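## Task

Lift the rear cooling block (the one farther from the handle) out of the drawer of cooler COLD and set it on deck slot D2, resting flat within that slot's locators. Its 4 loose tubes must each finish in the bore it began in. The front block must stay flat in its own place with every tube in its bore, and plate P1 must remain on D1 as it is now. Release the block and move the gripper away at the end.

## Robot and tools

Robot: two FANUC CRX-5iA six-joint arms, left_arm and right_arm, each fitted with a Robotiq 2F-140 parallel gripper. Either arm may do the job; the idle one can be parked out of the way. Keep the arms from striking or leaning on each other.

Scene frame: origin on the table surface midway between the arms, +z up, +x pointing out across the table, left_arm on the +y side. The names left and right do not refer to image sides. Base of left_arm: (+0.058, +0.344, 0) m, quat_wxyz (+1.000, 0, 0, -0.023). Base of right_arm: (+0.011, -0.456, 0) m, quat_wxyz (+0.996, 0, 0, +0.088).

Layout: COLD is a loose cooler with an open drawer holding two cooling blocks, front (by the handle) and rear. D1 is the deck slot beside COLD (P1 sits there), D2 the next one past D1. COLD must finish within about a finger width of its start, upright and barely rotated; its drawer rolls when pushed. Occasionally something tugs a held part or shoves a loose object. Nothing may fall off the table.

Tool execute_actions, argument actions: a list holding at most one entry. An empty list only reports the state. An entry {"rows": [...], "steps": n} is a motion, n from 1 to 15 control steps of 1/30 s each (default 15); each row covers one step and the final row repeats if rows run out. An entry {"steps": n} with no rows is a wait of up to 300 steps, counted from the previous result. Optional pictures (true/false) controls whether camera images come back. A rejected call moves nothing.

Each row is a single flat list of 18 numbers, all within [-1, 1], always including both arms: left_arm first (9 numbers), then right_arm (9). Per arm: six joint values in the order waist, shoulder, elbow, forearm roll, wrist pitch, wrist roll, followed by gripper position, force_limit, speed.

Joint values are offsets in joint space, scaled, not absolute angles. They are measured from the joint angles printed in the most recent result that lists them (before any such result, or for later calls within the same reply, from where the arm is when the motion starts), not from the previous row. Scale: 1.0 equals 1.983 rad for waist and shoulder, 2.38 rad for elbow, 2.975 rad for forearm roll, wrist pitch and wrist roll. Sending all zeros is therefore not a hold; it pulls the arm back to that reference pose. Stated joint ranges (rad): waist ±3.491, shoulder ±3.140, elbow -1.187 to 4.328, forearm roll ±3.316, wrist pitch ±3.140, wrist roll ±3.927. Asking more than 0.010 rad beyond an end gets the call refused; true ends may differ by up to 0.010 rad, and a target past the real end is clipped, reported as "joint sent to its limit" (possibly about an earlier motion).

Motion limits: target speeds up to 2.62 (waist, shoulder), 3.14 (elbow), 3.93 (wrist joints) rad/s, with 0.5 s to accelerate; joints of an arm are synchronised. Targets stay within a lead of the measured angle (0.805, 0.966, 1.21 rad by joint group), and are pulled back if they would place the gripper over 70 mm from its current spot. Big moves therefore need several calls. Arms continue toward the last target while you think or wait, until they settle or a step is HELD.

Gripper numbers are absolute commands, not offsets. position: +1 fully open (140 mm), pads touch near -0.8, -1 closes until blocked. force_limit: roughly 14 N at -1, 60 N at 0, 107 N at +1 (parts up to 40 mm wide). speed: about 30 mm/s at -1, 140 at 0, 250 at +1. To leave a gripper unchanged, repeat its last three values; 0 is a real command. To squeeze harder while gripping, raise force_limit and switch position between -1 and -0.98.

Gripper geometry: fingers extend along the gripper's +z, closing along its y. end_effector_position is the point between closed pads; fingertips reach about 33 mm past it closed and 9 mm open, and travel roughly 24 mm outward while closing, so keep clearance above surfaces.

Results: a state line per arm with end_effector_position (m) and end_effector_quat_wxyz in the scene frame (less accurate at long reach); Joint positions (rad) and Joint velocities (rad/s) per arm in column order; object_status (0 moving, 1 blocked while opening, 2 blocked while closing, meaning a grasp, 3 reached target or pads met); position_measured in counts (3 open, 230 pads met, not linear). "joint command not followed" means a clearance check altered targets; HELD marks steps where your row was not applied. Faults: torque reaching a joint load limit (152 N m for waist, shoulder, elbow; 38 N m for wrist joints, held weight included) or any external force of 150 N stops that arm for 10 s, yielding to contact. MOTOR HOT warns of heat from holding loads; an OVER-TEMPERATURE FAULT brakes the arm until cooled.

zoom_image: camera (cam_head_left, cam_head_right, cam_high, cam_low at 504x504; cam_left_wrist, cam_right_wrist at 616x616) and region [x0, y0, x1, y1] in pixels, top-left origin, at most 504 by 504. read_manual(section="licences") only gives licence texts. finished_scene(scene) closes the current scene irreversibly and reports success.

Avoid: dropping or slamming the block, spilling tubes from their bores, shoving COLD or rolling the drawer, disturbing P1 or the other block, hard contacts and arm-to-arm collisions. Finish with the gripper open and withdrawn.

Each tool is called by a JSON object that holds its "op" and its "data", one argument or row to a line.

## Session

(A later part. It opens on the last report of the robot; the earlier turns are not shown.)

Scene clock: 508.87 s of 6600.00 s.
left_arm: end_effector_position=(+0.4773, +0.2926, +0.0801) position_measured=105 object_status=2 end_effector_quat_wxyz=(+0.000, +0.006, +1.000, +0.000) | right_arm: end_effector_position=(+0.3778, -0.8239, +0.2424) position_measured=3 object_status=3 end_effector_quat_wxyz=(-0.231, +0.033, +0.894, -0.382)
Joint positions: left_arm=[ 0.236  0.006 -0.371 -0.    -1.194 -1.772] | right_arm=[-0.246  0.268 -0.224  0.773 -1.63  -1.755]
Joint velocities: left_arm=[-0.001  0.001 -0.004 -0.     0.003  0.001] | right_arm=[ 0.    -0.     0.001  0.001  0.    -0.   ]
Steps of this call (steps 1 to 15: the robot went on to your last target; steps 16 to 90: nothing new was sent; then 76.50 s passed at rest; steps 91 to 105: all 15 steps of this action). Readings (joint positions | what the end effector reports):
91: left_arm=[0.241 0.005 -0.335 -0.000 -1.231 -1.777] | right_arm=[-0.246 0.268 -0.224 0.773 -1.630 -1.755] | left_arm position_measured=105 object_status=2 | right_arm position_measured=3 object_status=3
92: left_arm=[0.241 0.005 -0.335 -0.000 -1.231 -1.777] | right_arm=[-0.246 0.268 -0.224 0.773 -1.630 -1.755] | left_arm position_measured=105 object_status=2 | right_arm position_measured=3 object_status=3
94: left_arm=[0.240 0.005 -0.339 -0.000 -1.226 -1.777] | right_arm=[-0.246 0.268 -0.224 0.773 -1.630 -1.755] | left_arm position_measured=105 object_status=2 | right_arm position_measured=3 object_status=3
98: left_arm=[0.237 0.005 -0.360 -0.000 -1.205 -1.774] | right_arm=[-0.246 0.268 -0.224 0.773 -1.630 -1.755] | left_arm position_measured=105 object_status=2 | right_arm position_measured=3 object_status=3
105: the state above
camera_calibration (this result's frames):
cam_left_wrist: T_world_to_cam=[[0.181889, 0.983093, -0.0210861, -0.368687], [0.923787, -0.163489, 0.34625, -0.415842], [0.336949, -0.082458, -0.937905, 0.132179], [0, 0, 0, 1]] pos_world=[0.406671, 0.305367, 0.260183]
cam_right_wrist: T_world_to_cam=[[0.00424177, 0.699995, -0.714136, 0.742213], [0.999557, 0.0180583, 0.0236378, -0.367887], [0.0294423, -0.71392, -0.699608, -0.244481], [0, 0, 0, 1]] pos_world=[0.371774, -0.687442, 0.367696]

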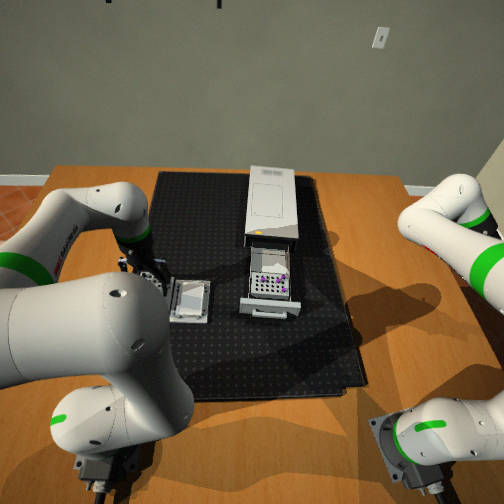

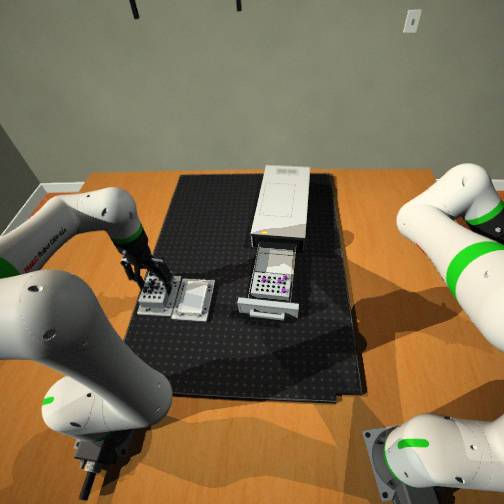

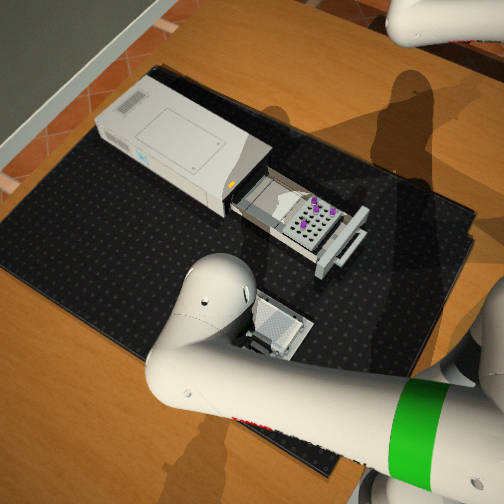

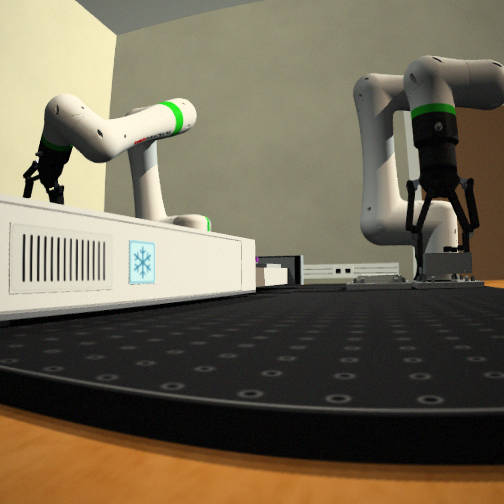

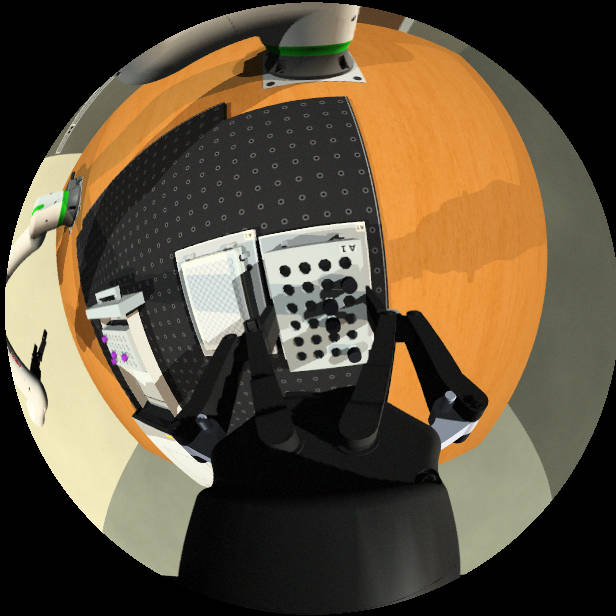

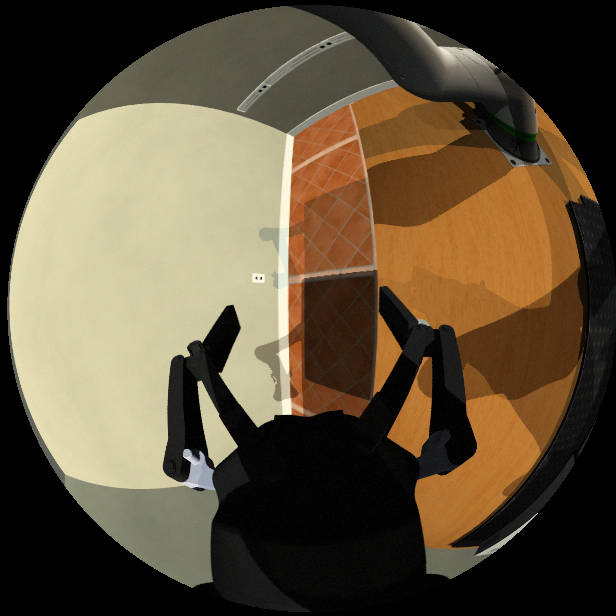

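{"op": "zoom_image", "data": {
  "camera": "cam_low",
  "region": [412, 262, 442, 288]
}}

{"op": "zoom_image", "data": {
  "camera": "cam_low",
  "region": [452, 262, 482, 288]
}}

{"op": "zoom_image", "data": {
  "camera": "cam_low",
  "region": [345, 265, 415, 292]
}}

Region (412, 262, 442, 288) of cam_low's 504x504 image, scaled by 16.800, with more detail than that image has; it fills the top 437 rows of this view, and the rest is white.

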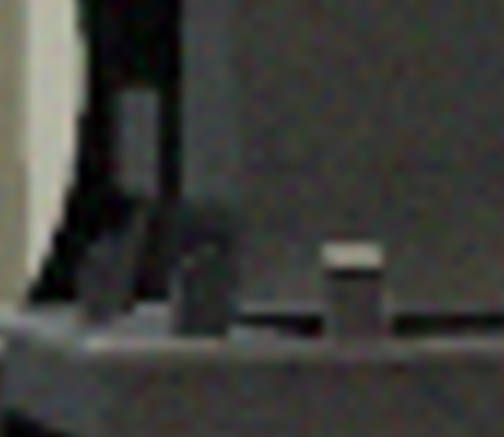

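Region (452, 262, 482, 288) of cam_low's 504x504 image, scaled by 16.800, with more detail than that image has; it fills the top 437 rows of this view, and the rest is white.

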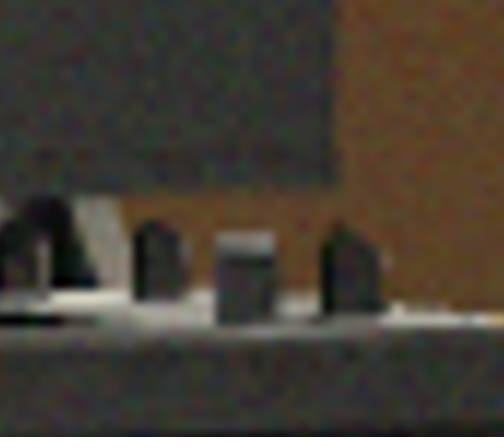

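Region (345, 265, 415, 292) of cam_low's 504x504 image, scaled by 7.200, with more detail than that image has; it fills the top 194 rows of this view, and the rest is white.

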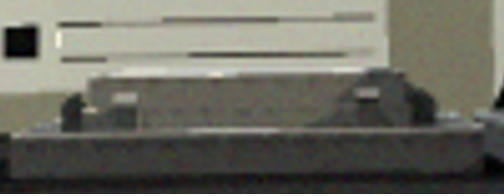

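{"op": "execute_actions", "data": {
  "actions": [
    {"rows": [[0.0002,0.00008,-0.00011,0,0.00014,0.00012,-1,0.8,-0.6,0,0,0,0,0,0,1,0,0],[0.0004,0.0003,-0.00041,0,0.00053,0.00024,-1,0.8,-0.6,0,0,0,0,0,0,1,0,0],[0.0006,0.00063,-0.00089,0,0.00113,0.00036,-1,0.8,-0.6,0,0,0,0,0,0,1,0,0],[0.00081,0.00107,-0.00149,0,0.00191,0.00047,-1,0.8,-0.6,0,0,0,0,0,0,1,0,0],[0.00081,0.00158,-0.00221,0,0.00282,0.00047,-1,0.8,-0.6,0,0,0,0,0,0,1,0,0],[0.00081,0.00214,-0.003,0,0.00383,0.00047,-1,0.8,-0.6,0,0,0,0,0,0,1,0,0],[0.00081,0.00274,-0.00383,0,0.00489,0.00047,-1,0.8,-0.6,0,0,0,0,0,0,1,0,0],[0.00081,0.00335,-0.00469,0,0.00598,0.00047,-1,0.8,-0.6,0,0,0,0,0,0,1,0,0],[0.00081,0.00395,-0.00552,0,0.00704,0.00047,-1,0.8,-0.6,0,0,0,0,0,0,1,0,0],[0.00081,0.00451,-0.00631,0,0.00805,0.00047,-1,0.8,-0.6,0,0,0,0,0,0,1,0,0],[0.00081,0.00502,-0.00703,0,0.00896,0.00047,-1,0.8,-0.6,0,0,0,0,0,0,1,0,0],[0.00081,0.00546,-0.00763,0,0.00974,0.00047,-1,0.8,-0.6,0,0,0,0,0,0,1,0,0],[0.00081,0.00579,-0.00811,0,0.01034,0.00047,-1,0.8,-0.6,0,0,0,0,0,0,1,0,0],[0.00081,0.00601,-0.00841,0,0.01073,0.00047,-1,0.8,-0.6,0,0,0,0,0,0,1,0,0],[0.00081,0.00609,-0.00852,0,0.01087,0.00047,-1,0.8,-0.6,0,0,0,0,0,0,1,0,0]], "steps": 15}
  ],
  "pictures": false
}}

{"op": "execute_actions", "data": {
  "actions": [
    {"steps": 10}
  ]
}}

Scene clock: 613.10 s of 6600.00 s.
left_arm: end_effector_position=(+0.4772, +0.2932, +0.0685) position_measured=106 object_status=2 end_effector_quat_wxyz=(+0.000, +0.004, +1.000, +0.000) | right_arm: end_effector_position=(+0.3778, -0.8239, +0.2424) position_measured=3 object_status=3 end_effector_quat_wxyz=(-0.231, +0.033, +0.894, -0.382)
Joint positions: left_arm=[ 0.238  0.017 -0.389 -0.    -1.164 -1.771] | right_arm=[-0.246  0.268 -0.224  0.773 -1.63  -1.755]
Joint velocities: left_arm=[ 0.     0.02  -0.033  0.     0.052  0.   ] | right_arm=[ 0.    -0.001 -0.001 -0.002 -0.     0.   ]
Steps of this call (steps 1 to 15: the robot went on to your last target; steps 16 to 90: nothing new was sent; then 100.73 s passed at rest; steps 91 to 105: all 15 steps of this action). Readings (joint positions | what the end effector reports):
91: left_arm=[0.236 0.006 -0.371 -0.000 -1.193 -1.772] | right_arm=[-0.246 0.268 -0.224 0.773 -1.630 -1.755] | left_arm position_measured=105 object_status=2 | right_arm position_measured=3 object_status=3
92: left_arm=[0.236 0.006 -0.371 -0.000 -1.193 -1.772] | right_arm=[-0.246 0.268 -0.224 0.773 -1.630 -1.755] | left_arm position_measured=105 object_status=2 | right_arm position_measured=3 object_status=3
94: left_arm=[0.236 0.006 -0.372 -0.000 -1.192 -1.772] | right_arm=[-0.246 0.268 -0.224 0.773 -1.630 -1.755] | left_arm position_measured=105 object_status=2 | right_arm position_measured=3 object_status=3
98: left_arm=[0.237 0.010 -0.377 -0.000 -1.184 -1.771] | right_arm=[-0.246 0.268 -0.224 0.773 -1.630 -1.755] | left_arm position_measured=105 object_status=2 | right_arm position_measured=3 object_status=3
105: the state above

Scene clock: 613.43 s of 6600.00 s.
left_arm: end_effector_position=(+0.4771, +0.2932, +0.0672) position_measured=106 object_status=2 end_effector_quat_wxyz=(+0.000, +0.004, +1.000, +0.000) | right_arm: end_effector_position=(+0.3777, -0.8239, +0.2424) position_measured=3 object_status=3 end_effector_quat_wxyz=(-0.231, +0.033, +0.894, -0.382)
Joint positions: left_arm=[ 0.238  0.018 -0.392 -0.    -1.161 -1.771] | right_arm=[-0.246  0.268 -0.224  0.773 -1.63  -1.755]
Joint velocities: left_arm=[ 0.  0.  0.  0. -0.  0.] | right_arm=[ 0.002  0.     0.001 -0.    -0.    -0.   ]
Steps of this call (steps 1 to 10: the robot went on to your last target). Readings (joint positions | what the end effector reports):
1: left_arm=[0.238 0.017 -0.390 -0.000 -1.163 -1.771] | right_arm=[-0.246 0.268 -0.224 0.773 -1.630 -1.755] | left_arm position_measured=106 object_status=2 | right_arm position_measured=3 object_status=3
2: left_arm=[0.238 0.018 -0.391 -0.000 -1.162 -1.771] | right_arm=[-0.246 0.268 -0.224 0.773 -1.630 -1.755] | left_arm position_measured=106 object_status=2 | right_arm position_measured=3 object_status=3
4: left_arm=[0.238 0.018 -0.391 -0.000 -1.161 -1.771] | right_arm=[-0.246 0.268 -0.224 0.773 -1.630 -1.755] | left_arm position_measured=106 object_status=2 | right_arm position_measured=3 object_status=3
8: left_arm=[0.238 0.018 -0.392 -0.000 -1.161 -1.771] | right_arm=[-0.246 0.268 -0.224 0.773 -1.630 -1.755] | left_arm position_measured=106 object_status=2 | right_arm position_measured=3 object_status=3
10: the state above
camera_calibration (this result's frames):
cam_left_wrist: T_world_to_cam=[[0.178924, 0.983636, -0.0211242, -0.368226], [0.924257, -0.160685, 0.346309, -0.412087], [0.337248, -0.081487, -0.937883, 0.119808], [0, 0, 0, 1]] pos_world=[0.406353, 0.305747, 0.247296]
cam_right_wrist: T_world_to_cam=[[0.00424196, 0.699994, -0.714136, 0.742213], [0.999557, 0.018058, 0.0236377, -0.367887], [0.0294421, -0.71392, -0.699608, -0.244482], [0, 0, 0, 1]] pos_world=[0.371773, -0.687442, 0.367696]

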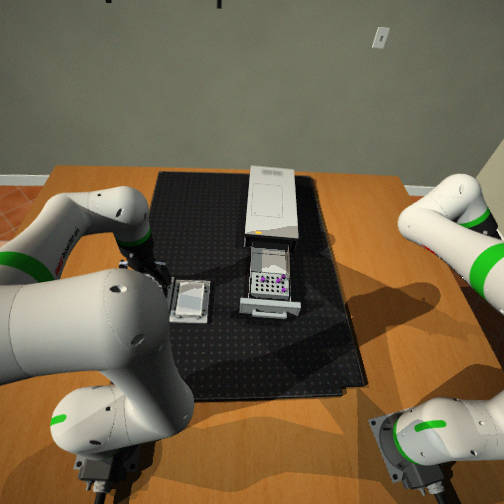

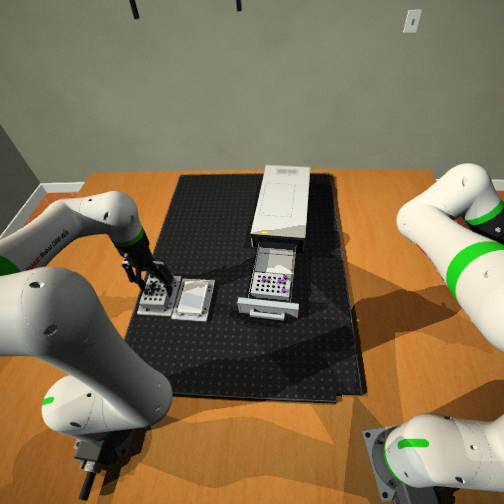

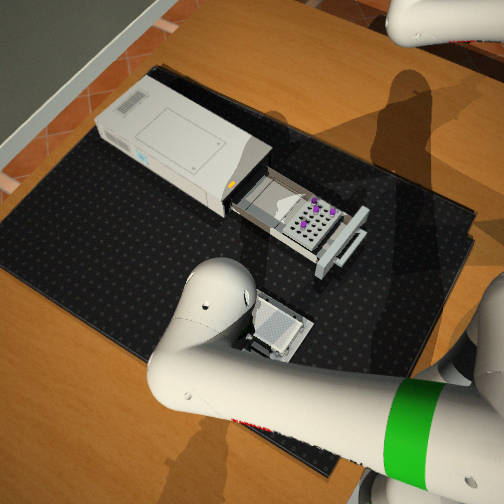

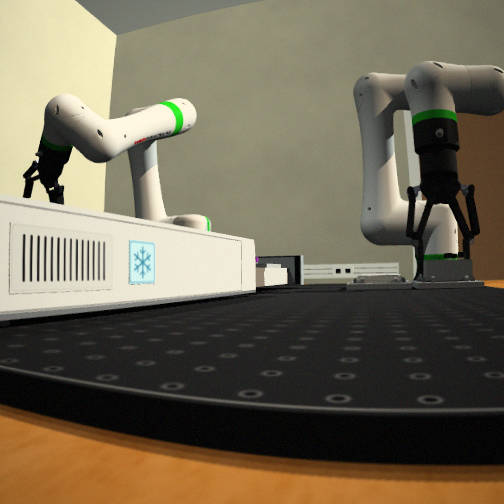

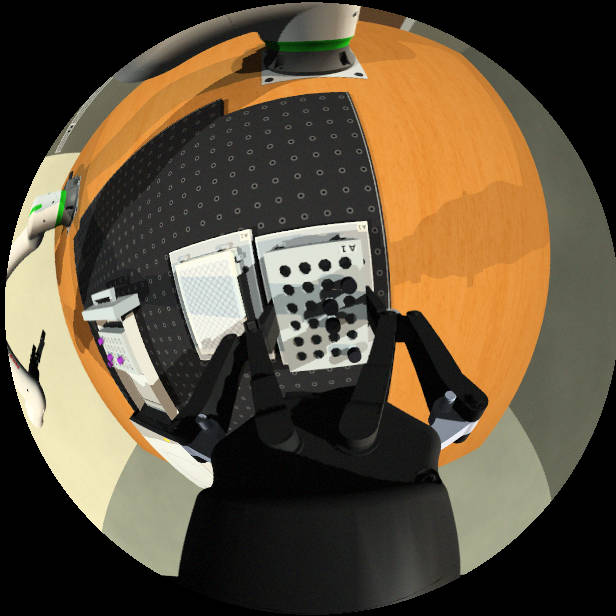

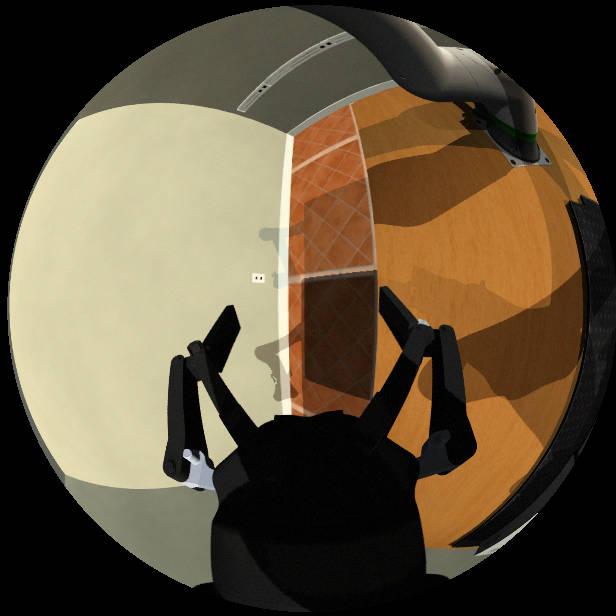

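{"op": "zoom_image", "data": {
  "camera": "cam_low",
  "region": [410, 245, 490, 295]
}}

{"op": "zoom_image", "data": {
  "camera": "cam_head_right",
  "region": [130, 265, 190, 320]
}}

{"op": "zoom_image", "data": {
  "camera": "cam_left_wrist",
  "region": [245, 210, 385, 380]
}}

Region (410, 245, 490, 295) of cam_low's 504x504 image, scaled by 6.300, with more detail than that image has; it fills the top 315 rows of this view, and the rest is white.

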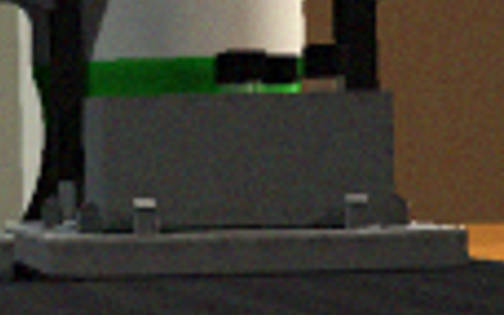

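Region (130, 265, 190, 320) of cam_head_right's 504x504 image, scaled by 8.400, with more detail than that image has; it fills the top 462 rows of this view, and the rest is white.

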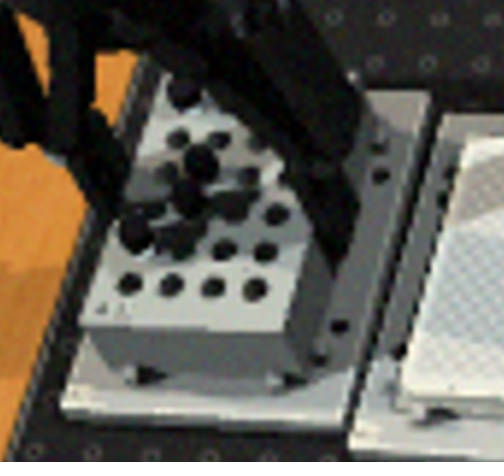

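Region (245, 210, 385, 380) of cam_left_wrist's 616x616 image, scaled by 2.965, with more detail than that image has; it fills the left 415 columns of this view, and the rest is white.

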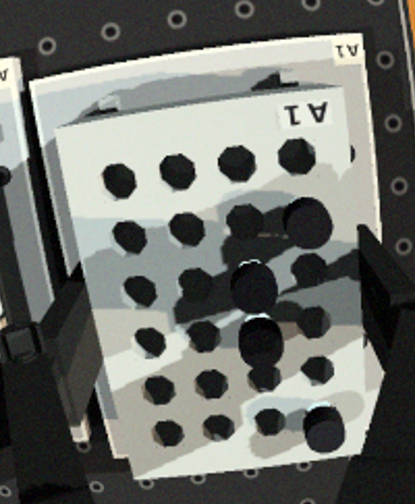

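{"op": "execute_actions", "data": {
  "actions": [
    {"rows": [[0,0.0001,-0.00011,0,0.00015,0,-1,0.8,-0.6,0,0,0,0,0,0,1,0,0],[0,0.0002,-0.00022,0,0.0003,0,-1,0.8,-0.6,0,0,0,0,0,0,1,0,0],[0,0.00028,-0.00033,0,0.00045,0,-1,0.8,-0.6,0,0,0,0,0,0,1,0,0],[0,0.00037,-0.00043,0,0.0006,0,-1,0.8,-0.6,0,0,0,0,0,0,1,0,0],[0,0.00037,-0.00043,0,0.0006,0,-1,0.8,-0.6,0,0,0,0,0,0,1,0,0],[0,0.00037,-0.00043,0,0.0006,0,-1,0.8,-0.6,0,0,0,0,0,0,1,0,0],[0,0.00037,-0.00043,0,0.0006,0,0.45,0,-0.6,0,0,0,0,0,0,1,0,0]], "steps": 15}
  ],
  "pictures": false
}}

{"op": "execute_actions", "data": {
  "actions": [
    {"rows": [[0,-0.00013,0.00045,0,-0.00045,0,0.45,0,-0.6,0,0,0,0,0,0,1,0,0],[0,-0.00054,0.00182,0,-0.00182,0,0.45,0,-0.6,0,0,0,0,0,0,1,0,0],[0,-0.00121,0.00409,0,-0.00409,0,0.45,0,-0.6,0,0,0,0,0,0,1,0,0],[0,-0.00216,0.00728,0,-0.00726,0,0.45,0,-0.6,0,0,0,0,0,0,1,0,0],[0,-0.00337,0.01137,0,-0.01135,0,0.45,0,-0.6,0,0,0,0,0,0,1,0,0],[0,-0.00486,0.01638,0,-0.01634,0,0.45,0,-0.6,0,0,0,0,0,0,1,0,0],[0,-0.00661,0.02229,0,-0.02224,0,0.45,0,-0.6,0,0,0,0,0,0,1,0,0],[0,-0.00863,0.02911,0,-0.02905,0,0.45,0,-0.6,0,0,0,0,0,0,1,0,0],[0,-0.01093,0.03685,0,-0.03677,0,0.45,0,-0.6,0,0,0,0,0,0,1,0,0],[0,-0.01349,0.04549,0,-0.04539,0,0.45,0,-0.6,0,0,0,0,0,0,1,0,0],[0,-0.01632,0.05505,0,-0.05492,0,0.45,0,-0.6,0,0,0,0,0,0,1,0,0],[0,-0.01943,0.06551,0,-0.06536,0,0.45,0,-0.6,0,0,0,0,0,0,1,0,0],[0,-0.0228,0.07688,0,-0.07671,0,0.45,0,-0.6,0,0,0,0,0,0,1,0,0],[0,-0.02644,0.08917,0,-0.08896,0,0.45,0,-0.6,0,0,0,0,0,0,1,0,0],[0.22,-0.04407,0.1486,0,-0.14827,0,0.45,0,-0.6,0,0,0,0,0,0,1,0,0]], "steps": 15}
  ],
  "pictures": false
}}

{"op": "execute_actions", "data": {
  "actions": [
    {"steps": 30}
  ]
}}

Scene clock: 651.43 s of 6600.00 s.
left_arm: end_effector_position=(+0.4770, +0.2932, +0.0664) position_measured=76 object_status=0 end_effector_quat_wxyz=(-0.000, +0.004, +1.000, +0.000) | right_arm: end_effector_position=(+0.3778, -0.8239, +0.2424) position_measured=3 object_status=3 end_effector_quat_wxyz=(-0.231, +0.033, +0.894, -0.382)
Joint positions: left_arm=[ 0.238  0.019 -0.393 -0.    -1.16  -1.771] | right_arm=[-0.246  0.268 -0.224  0.773 -1.63  -1.755]
Joint velocities: left_arm=[-0.    -0.     0.     0.001  0.002  0.   ] | right_arm=[ 0.001 -0.    -0.001 -0.     0.    -0.001]
Steps of this call (steps 1 to 15: the robot went on to your last target; steps 16 to 90: nothing new was sent; then 34.50 s passed at rest; steps 91 to 105: all 15 steps of this action). Readings (joint positions | what the end effector reports):
91: left_arm=[0.238 0.018 -0.392 -0.000 -1.161 -1.771] | right_arm=[-0.246 0.268 -0.224 0.773 -1.630 -1.755] | left_arm position_measured=106 object_status=2 | right_arm position_measured=3 object_status=3
92: left_arm=[0.238 0.018 -0.392 -0.000 -1.161 -1.771] | right_arm=[-0.246 0.268 -0.224 0.773 -1.630 -1.755] | left_arm position_measured=106 object_status=2 | right_arm position_measured=3 object_status=3
94: left_arm=[0.238 0.018 -0.392 -0.000 -1.161 -1.771] | right_arm=[-0.246 0.268 -0.224 0.773 -1.630 -1.755] | left_arm position_measured=106 object_status=2 | right_arm position_measured=3 object_status=3
98: left_arm=[0.238 0.019 -0.393 -0.000 -1.160 -1.771] | right_arm=[-0.246 0.268 -0.224 0.773 -1.630 -1.755] | left_arm position_measured=106 object_status=0 | right_arm position_measured=3 object_status=3
105: the state above

Scene clock: 651.93 s of 6600.00 s.
left_arm: end_effector_position=(+0.4864, +0.2951, +0.1365) position_measured=72 object_status=3 end_effector_quat_wxyz=(-0.000, +0.004, +1.000, +0.000) | right_arm: end_effector_position=(+0.3778, -0.8239, +0.2424) position_measured=3 object_status=3 end_effector_quat_wxyz=(-0.231, +0.033, +0.894, -0.382)
Joint positions: left_arm=[ 0.238 -0.015 -0.255 -0.    -1.332 -1.771] | right_arm=[-0.246  0.268 -0.224  0.773 -1.63  -1.755]
Joint velocities: left_arm=[ 0.    -0.156  0.635  0.    -0.785  0.001] | right_arm=[ 0.     0.001 -0.001 -0.001  0.    -0.   ]
Steps of this call (steps 1 to 15: all 15 steps of this action). Readings (joint positions | what the end effector reports):
1: left_arm=[0.238 0.019 -0.393 -0.000 -1.160 -1.771] | right_arm=[-0.246 0.268 -0.224 0.773 -1.630 -1.755] | left_arm position_measured=73 object_status=0 | right_arm position_measured=3 object_status=3
2: left_arm=[0.238 0.019 -0.393 -0.000 -1.160 -1.771] | right_arm=[-0.246 0.268 -0.224 0.773 -1.630 -1.755] | left_arm position_measured=72 object_status=0 | right_arm position_measured=3 object_status=3
4: left_arm=[0.238 0.018 -0.389 -0.000 -1.164 -1.771] | right_arm=[-0.246 0.268 -0.224 0.773 -1.630 -1.755] | left_arm position_measured=72 object_status=0 | right_arm position_measured=3 object_status=3
8: left_arm=[0.238 0.012 -0.364 -0.000 -1.196 -1.771] | right_arm=[-0.246 0.268 -0.224 0.773 -1.630 -1.755] | left_arm position_measured=72 object_status=3 | right_arm position_measured=3 object_status=3
15: the state above

Scene clock: 652.93 s of 6600.00 s.
left_arm: end_effector_position=(+0.4590, +0.4750, +0.2502) position_measured=72 object_status=3 end_effector_quat_wxyz=(-0.000, -0.212, +0.977, +0.000) | right_arm: end_effector_position=(+0.3778, -0.8239, +0.2424) position_measured=3 object_status=3 end_effector_quat_wxyz=(-0.231, +0.033, +0.894, -0.382)
Joint positions: left_arm=[ 0.674 -0.069 -0.039 -0.    -1.601 -1.771] | right_arm=[-0.246  0.268 -0.224  0.773 -1.63  -1.755]
Joint velocities: left_arm=[-0.     0.     0.     0.     0.001  0.   ] | right_arm=[-0.001 -0.001  0.002  0.001 -0.001  0.   ]
Steps of this call (steps 1 to 30: the robot went on to your last target). Readings (joint positions | what the end effector reports):
1: left_arm=[0.239 -0.021 -0.234 -0.000 -1.357 -1.771] | right_arm=[-0.246 0.268 -0.224 0.773 -1.630 -1.755] | left_arm position_measured=72 object_status=3 | right_arm position_measured=3 object_status=3
2: left_arm=[0.245 -0.024 -0.219 -0.000 -1.376 -1.771] | right_arm=[-0.246 0.268 -0.224 0.773 -1.630 -1.755] | left_arm position_measured=72 object_status=3 | right_arm position_measured=3 object_status=3
4: left_arm=[0.274 -0.029 -0.200 -0.000 -1.400 -1.771] | right_arm=[-0.246 0.268 -0.224 0.773 -1.630 -1.755] | left_arm position_measured=72 object_status=3 | right_arm position_measured=3 object_status=3
8: left_arm=[0.379 -0.039 -0.160 -0.000 -1.450 -1.771] | right_arm=[-0.246 0.268 -0.224 0.773 -1.630 -1.755] | left_arm position_measured=72 object_status=3 | right_arm position_measured=3 object_status=3
30: the state above
camera_calibration (this result's frames):
cam_left_wrist: T_world_to_cam=[[-0.25366, 0.967062, -0.0211558, -0.333513], [0.905643, 0.24512, 0.346015, -0.613741], [0.339804, 0.0686107, -0.93799, 0.239941], [0, 0, 0, 1]] pos_world=[0.389698, 0.456505, 0.43037]
cam_right_wrist: T_world_to_cam=[[0.00424177, 0.699995, -0.714136, 0.742213], [0.999557, 0.0180583, 0.0236378, -0.367886], [0.0294424, -0.71392, -0.699608, -0.244481], [0, 0, 0, 1]] pos_world=[0.371774, -0.687442, 0.367696]

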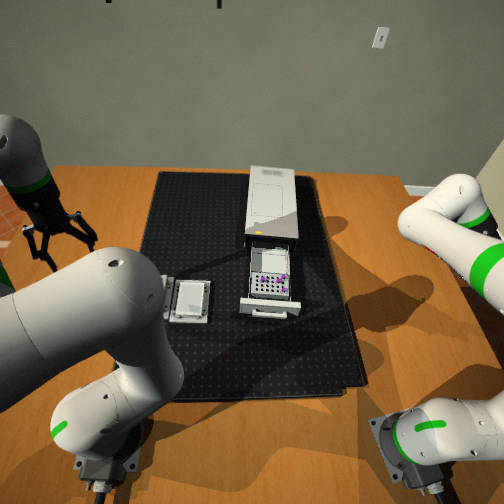

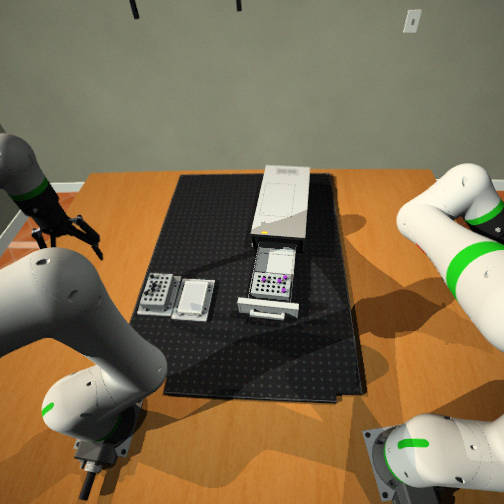

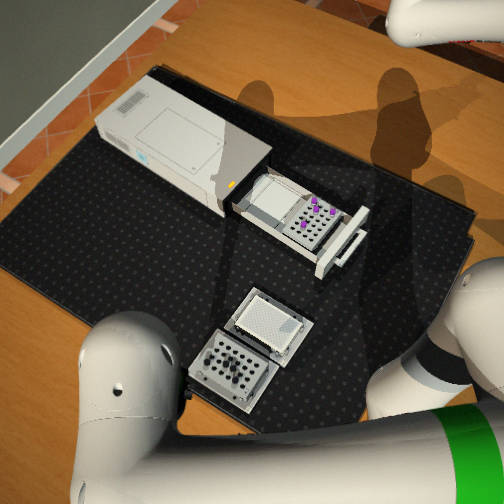

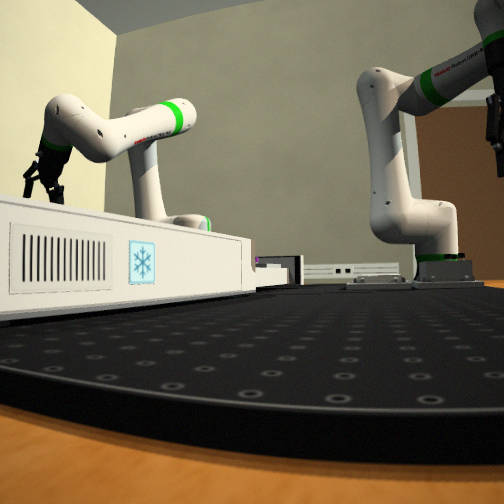

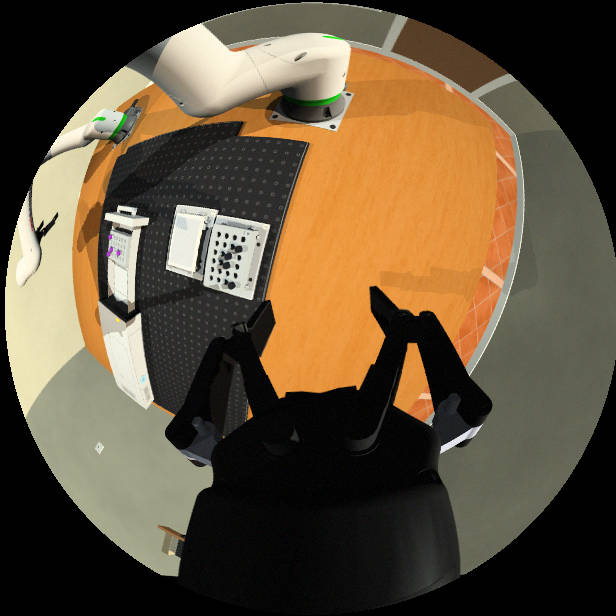

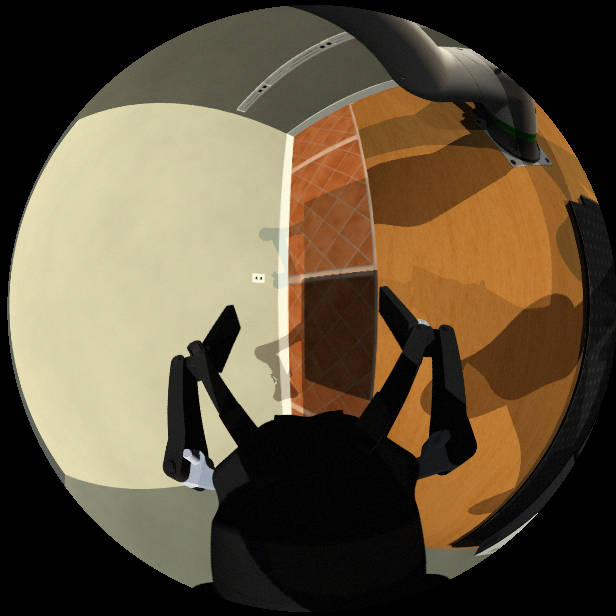

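{"op": "execute_actions", "data": {
  "actions": []
}}

Scene clock: 671.37 s of 6600.00 s.
left_arm: end_effector_position=(+0.4590, +0.4750, +0.2503) position_measured=72 object_status=3 end_effector_quat_wxyz=(-0.000, -0.213, +0.977, +0.000) | right_arm: end_effector_position=(+0.3777, -0.8239, +0.2424) position_measured=3 object_status=3 end_effector_quat_wxyz=(-0.231, +0.033, +0.894, -0.382)
Joint positions: left_arm=[ 0.674 -0.069 -0.039 -0.    -1.601 -1.771] | right_arm=[-0.246  0.268 -0.224  0.773 -1.63  -1.755]
Joint velocities: left_arm=[ 0.     0.002 -0.    -0.    -0.001 -0.   ] | right_arm=[-0.001  0.001  0.002 -0.001 -0.001  0.001]
Steps of this call (steps 1 to 15: the robot went on to your last target; steps 16 to 90: nothing new was sent; then 15.43 s passed at rest). Readings (joint positions | what the end effector reports):
1: left_arm=[0.674 -0.069 -0.039 -0.000 -1.601 -1.771] | right_arm=[-0.246 0.268 -0.224 0.773 -1.630 -1.755] | left_arm position_measured=72 object_status=3 | right_arm position_measured=3 object_status=3
2: left_arm=[0.674 -0.069 -0.039 -0.000 -1.601 -1.771] | right_arm=[-0.246 0.268 -0.224 0.773 -1.630 -1.755] | left_arm position_measured=72 object_status=3 | right_arm position_measured=3 object_status=3
4: left_arm=[0.674 -0.069 -0.039 -0.000 -1.601 -1.771] | right_arm=[-0.246 0.268 -0.224 0.773 -1.630 -1.755] | left_arm position_measured=72 object_status=3 | right_arm position_measured=3 object_status=3
8: left_arm=[0.674 -0.069 -0.039 -0.000 -1.601 -1.771] | right_arm=[-0.246 0.268 -0.224 0.773 -1.630 -1.755] | left_arm position_measured=72 object_status=3 | right_arm position_measured=3 object_status=3
90: the state above
All arms were judged still, so your last target was given up. Only a new action makes them travel on or press farther. Fingers that are still opening or closing keep moving.
camera_calibration (this result's frames):
cam_left_wrist: T_world_to_cam=[[-0.253684, 0.967056, -0.0211487, -0.333513], [0.905632, 0.245138, 0.346033, -0.613754], [0.339817, 0.06863, -0.937984, 0.239934], [0, 0, 0, 1]] pos_world=[0.389695, 0.456513, 0.43038]
cam_right_wrist: T_world_to_cam=[[0.00424179, 0.699994, -0.714136, 0.742213], [0.999557, 0.0180581, 0.0236376, -0.367887], [0.0294421, -0.71392, -0.699608, -0.244481], [0, 0, 0, 1]] pos_world=[0.371773, -0.687442, 0.367696]

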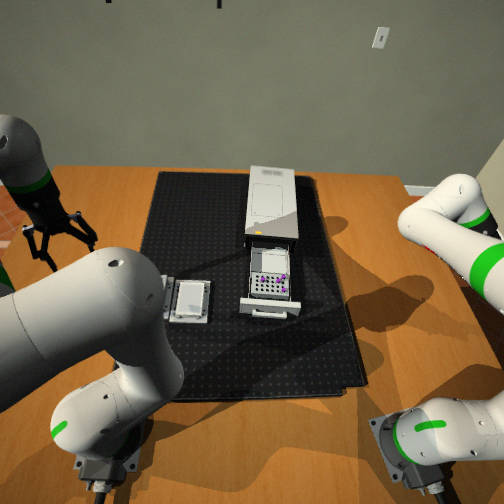

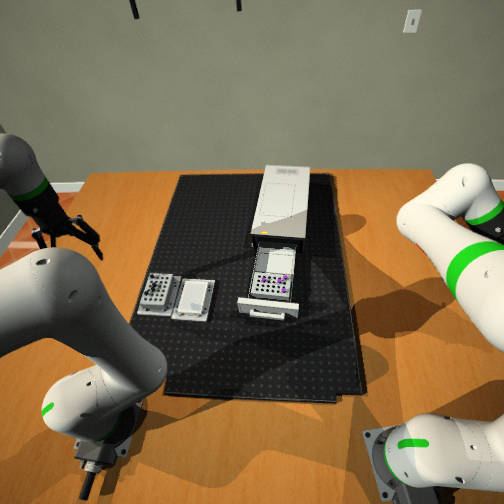

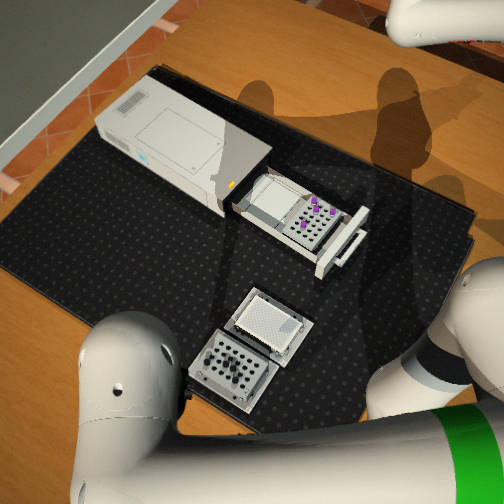

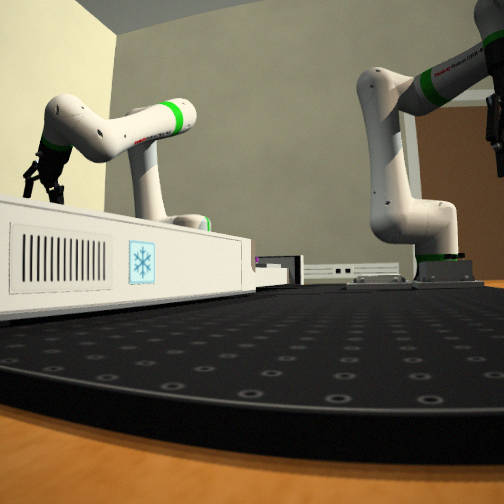

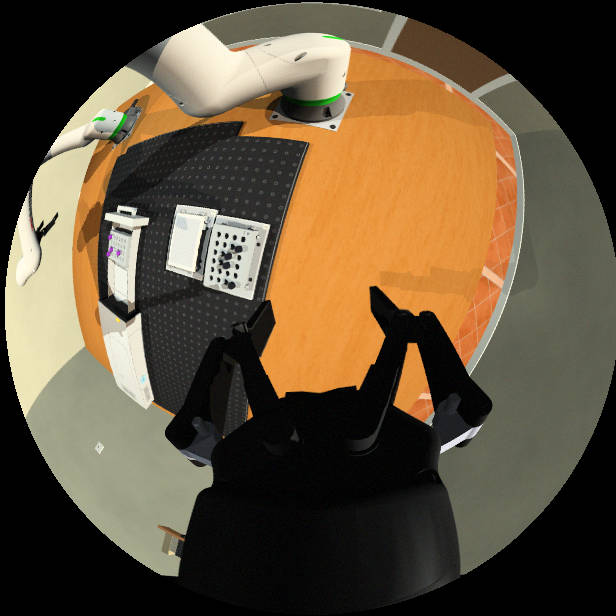

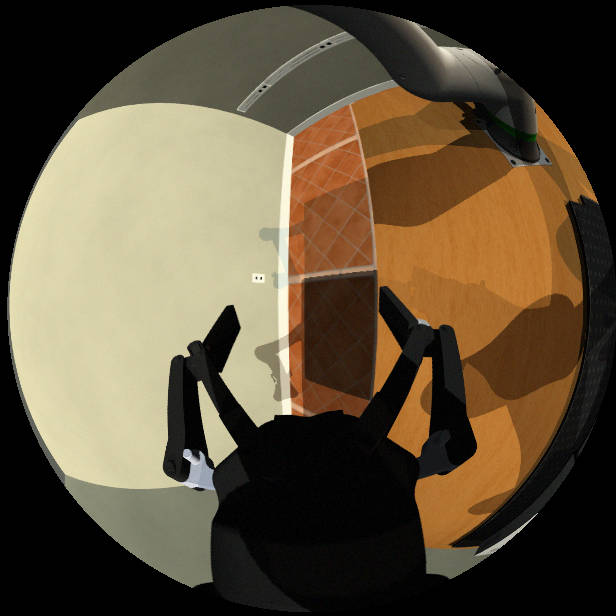

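{"op": "zoom_image", "data": {
  "camera": "cam_high",
  "region": [180, 280, 320, 420]
}}

{"op": "zoom_image", "data": {
  "camera": "cam_low",
  "region": [400, 240, 500, 300]
}}

{"op": "zoom_image", "data": {
  "camera": "cam_head_right",
  "region": [125, 260, 225, 330]
}}

Region (180, 280, 320, 420) of cam_high's 504x504 image, scaled by 3.600, with more detail than that image has.

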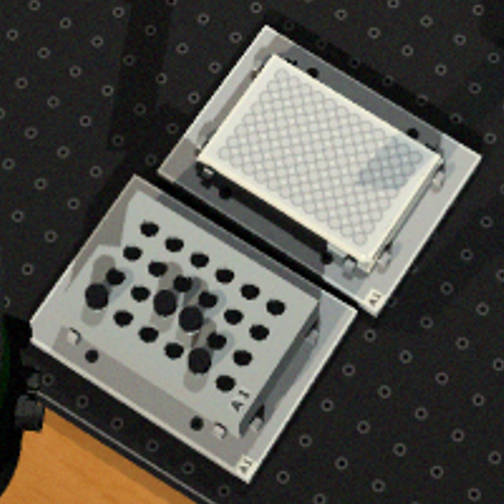

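Region (400, 240, 500, 300) of cam_low's 504x504 image, scaled by 5.040, with more detail than that image has; it fills the top 302 rows of this view, and the rest is white.

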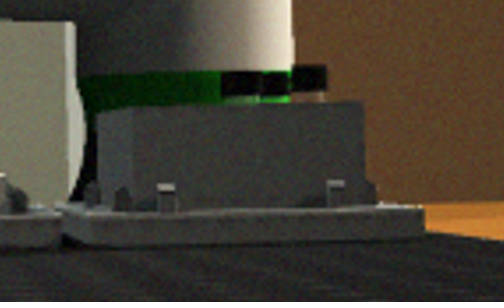

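Region (125, 260, 225, 330) of cam_head_right's 504x504 image, scaled by 5.040, with more detail than that image has; it fills the top 353 rows of this view, and the rest is white.

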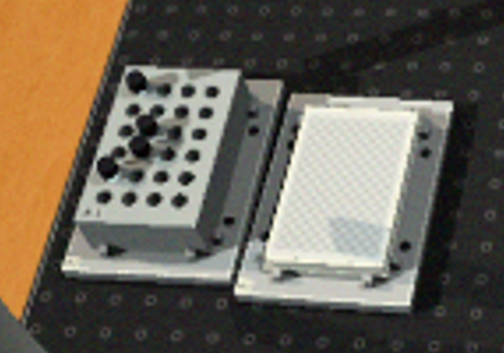

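{"op": "finished_scene", "data": {
  "scene": 1
}}

The scene is finished: the task was done.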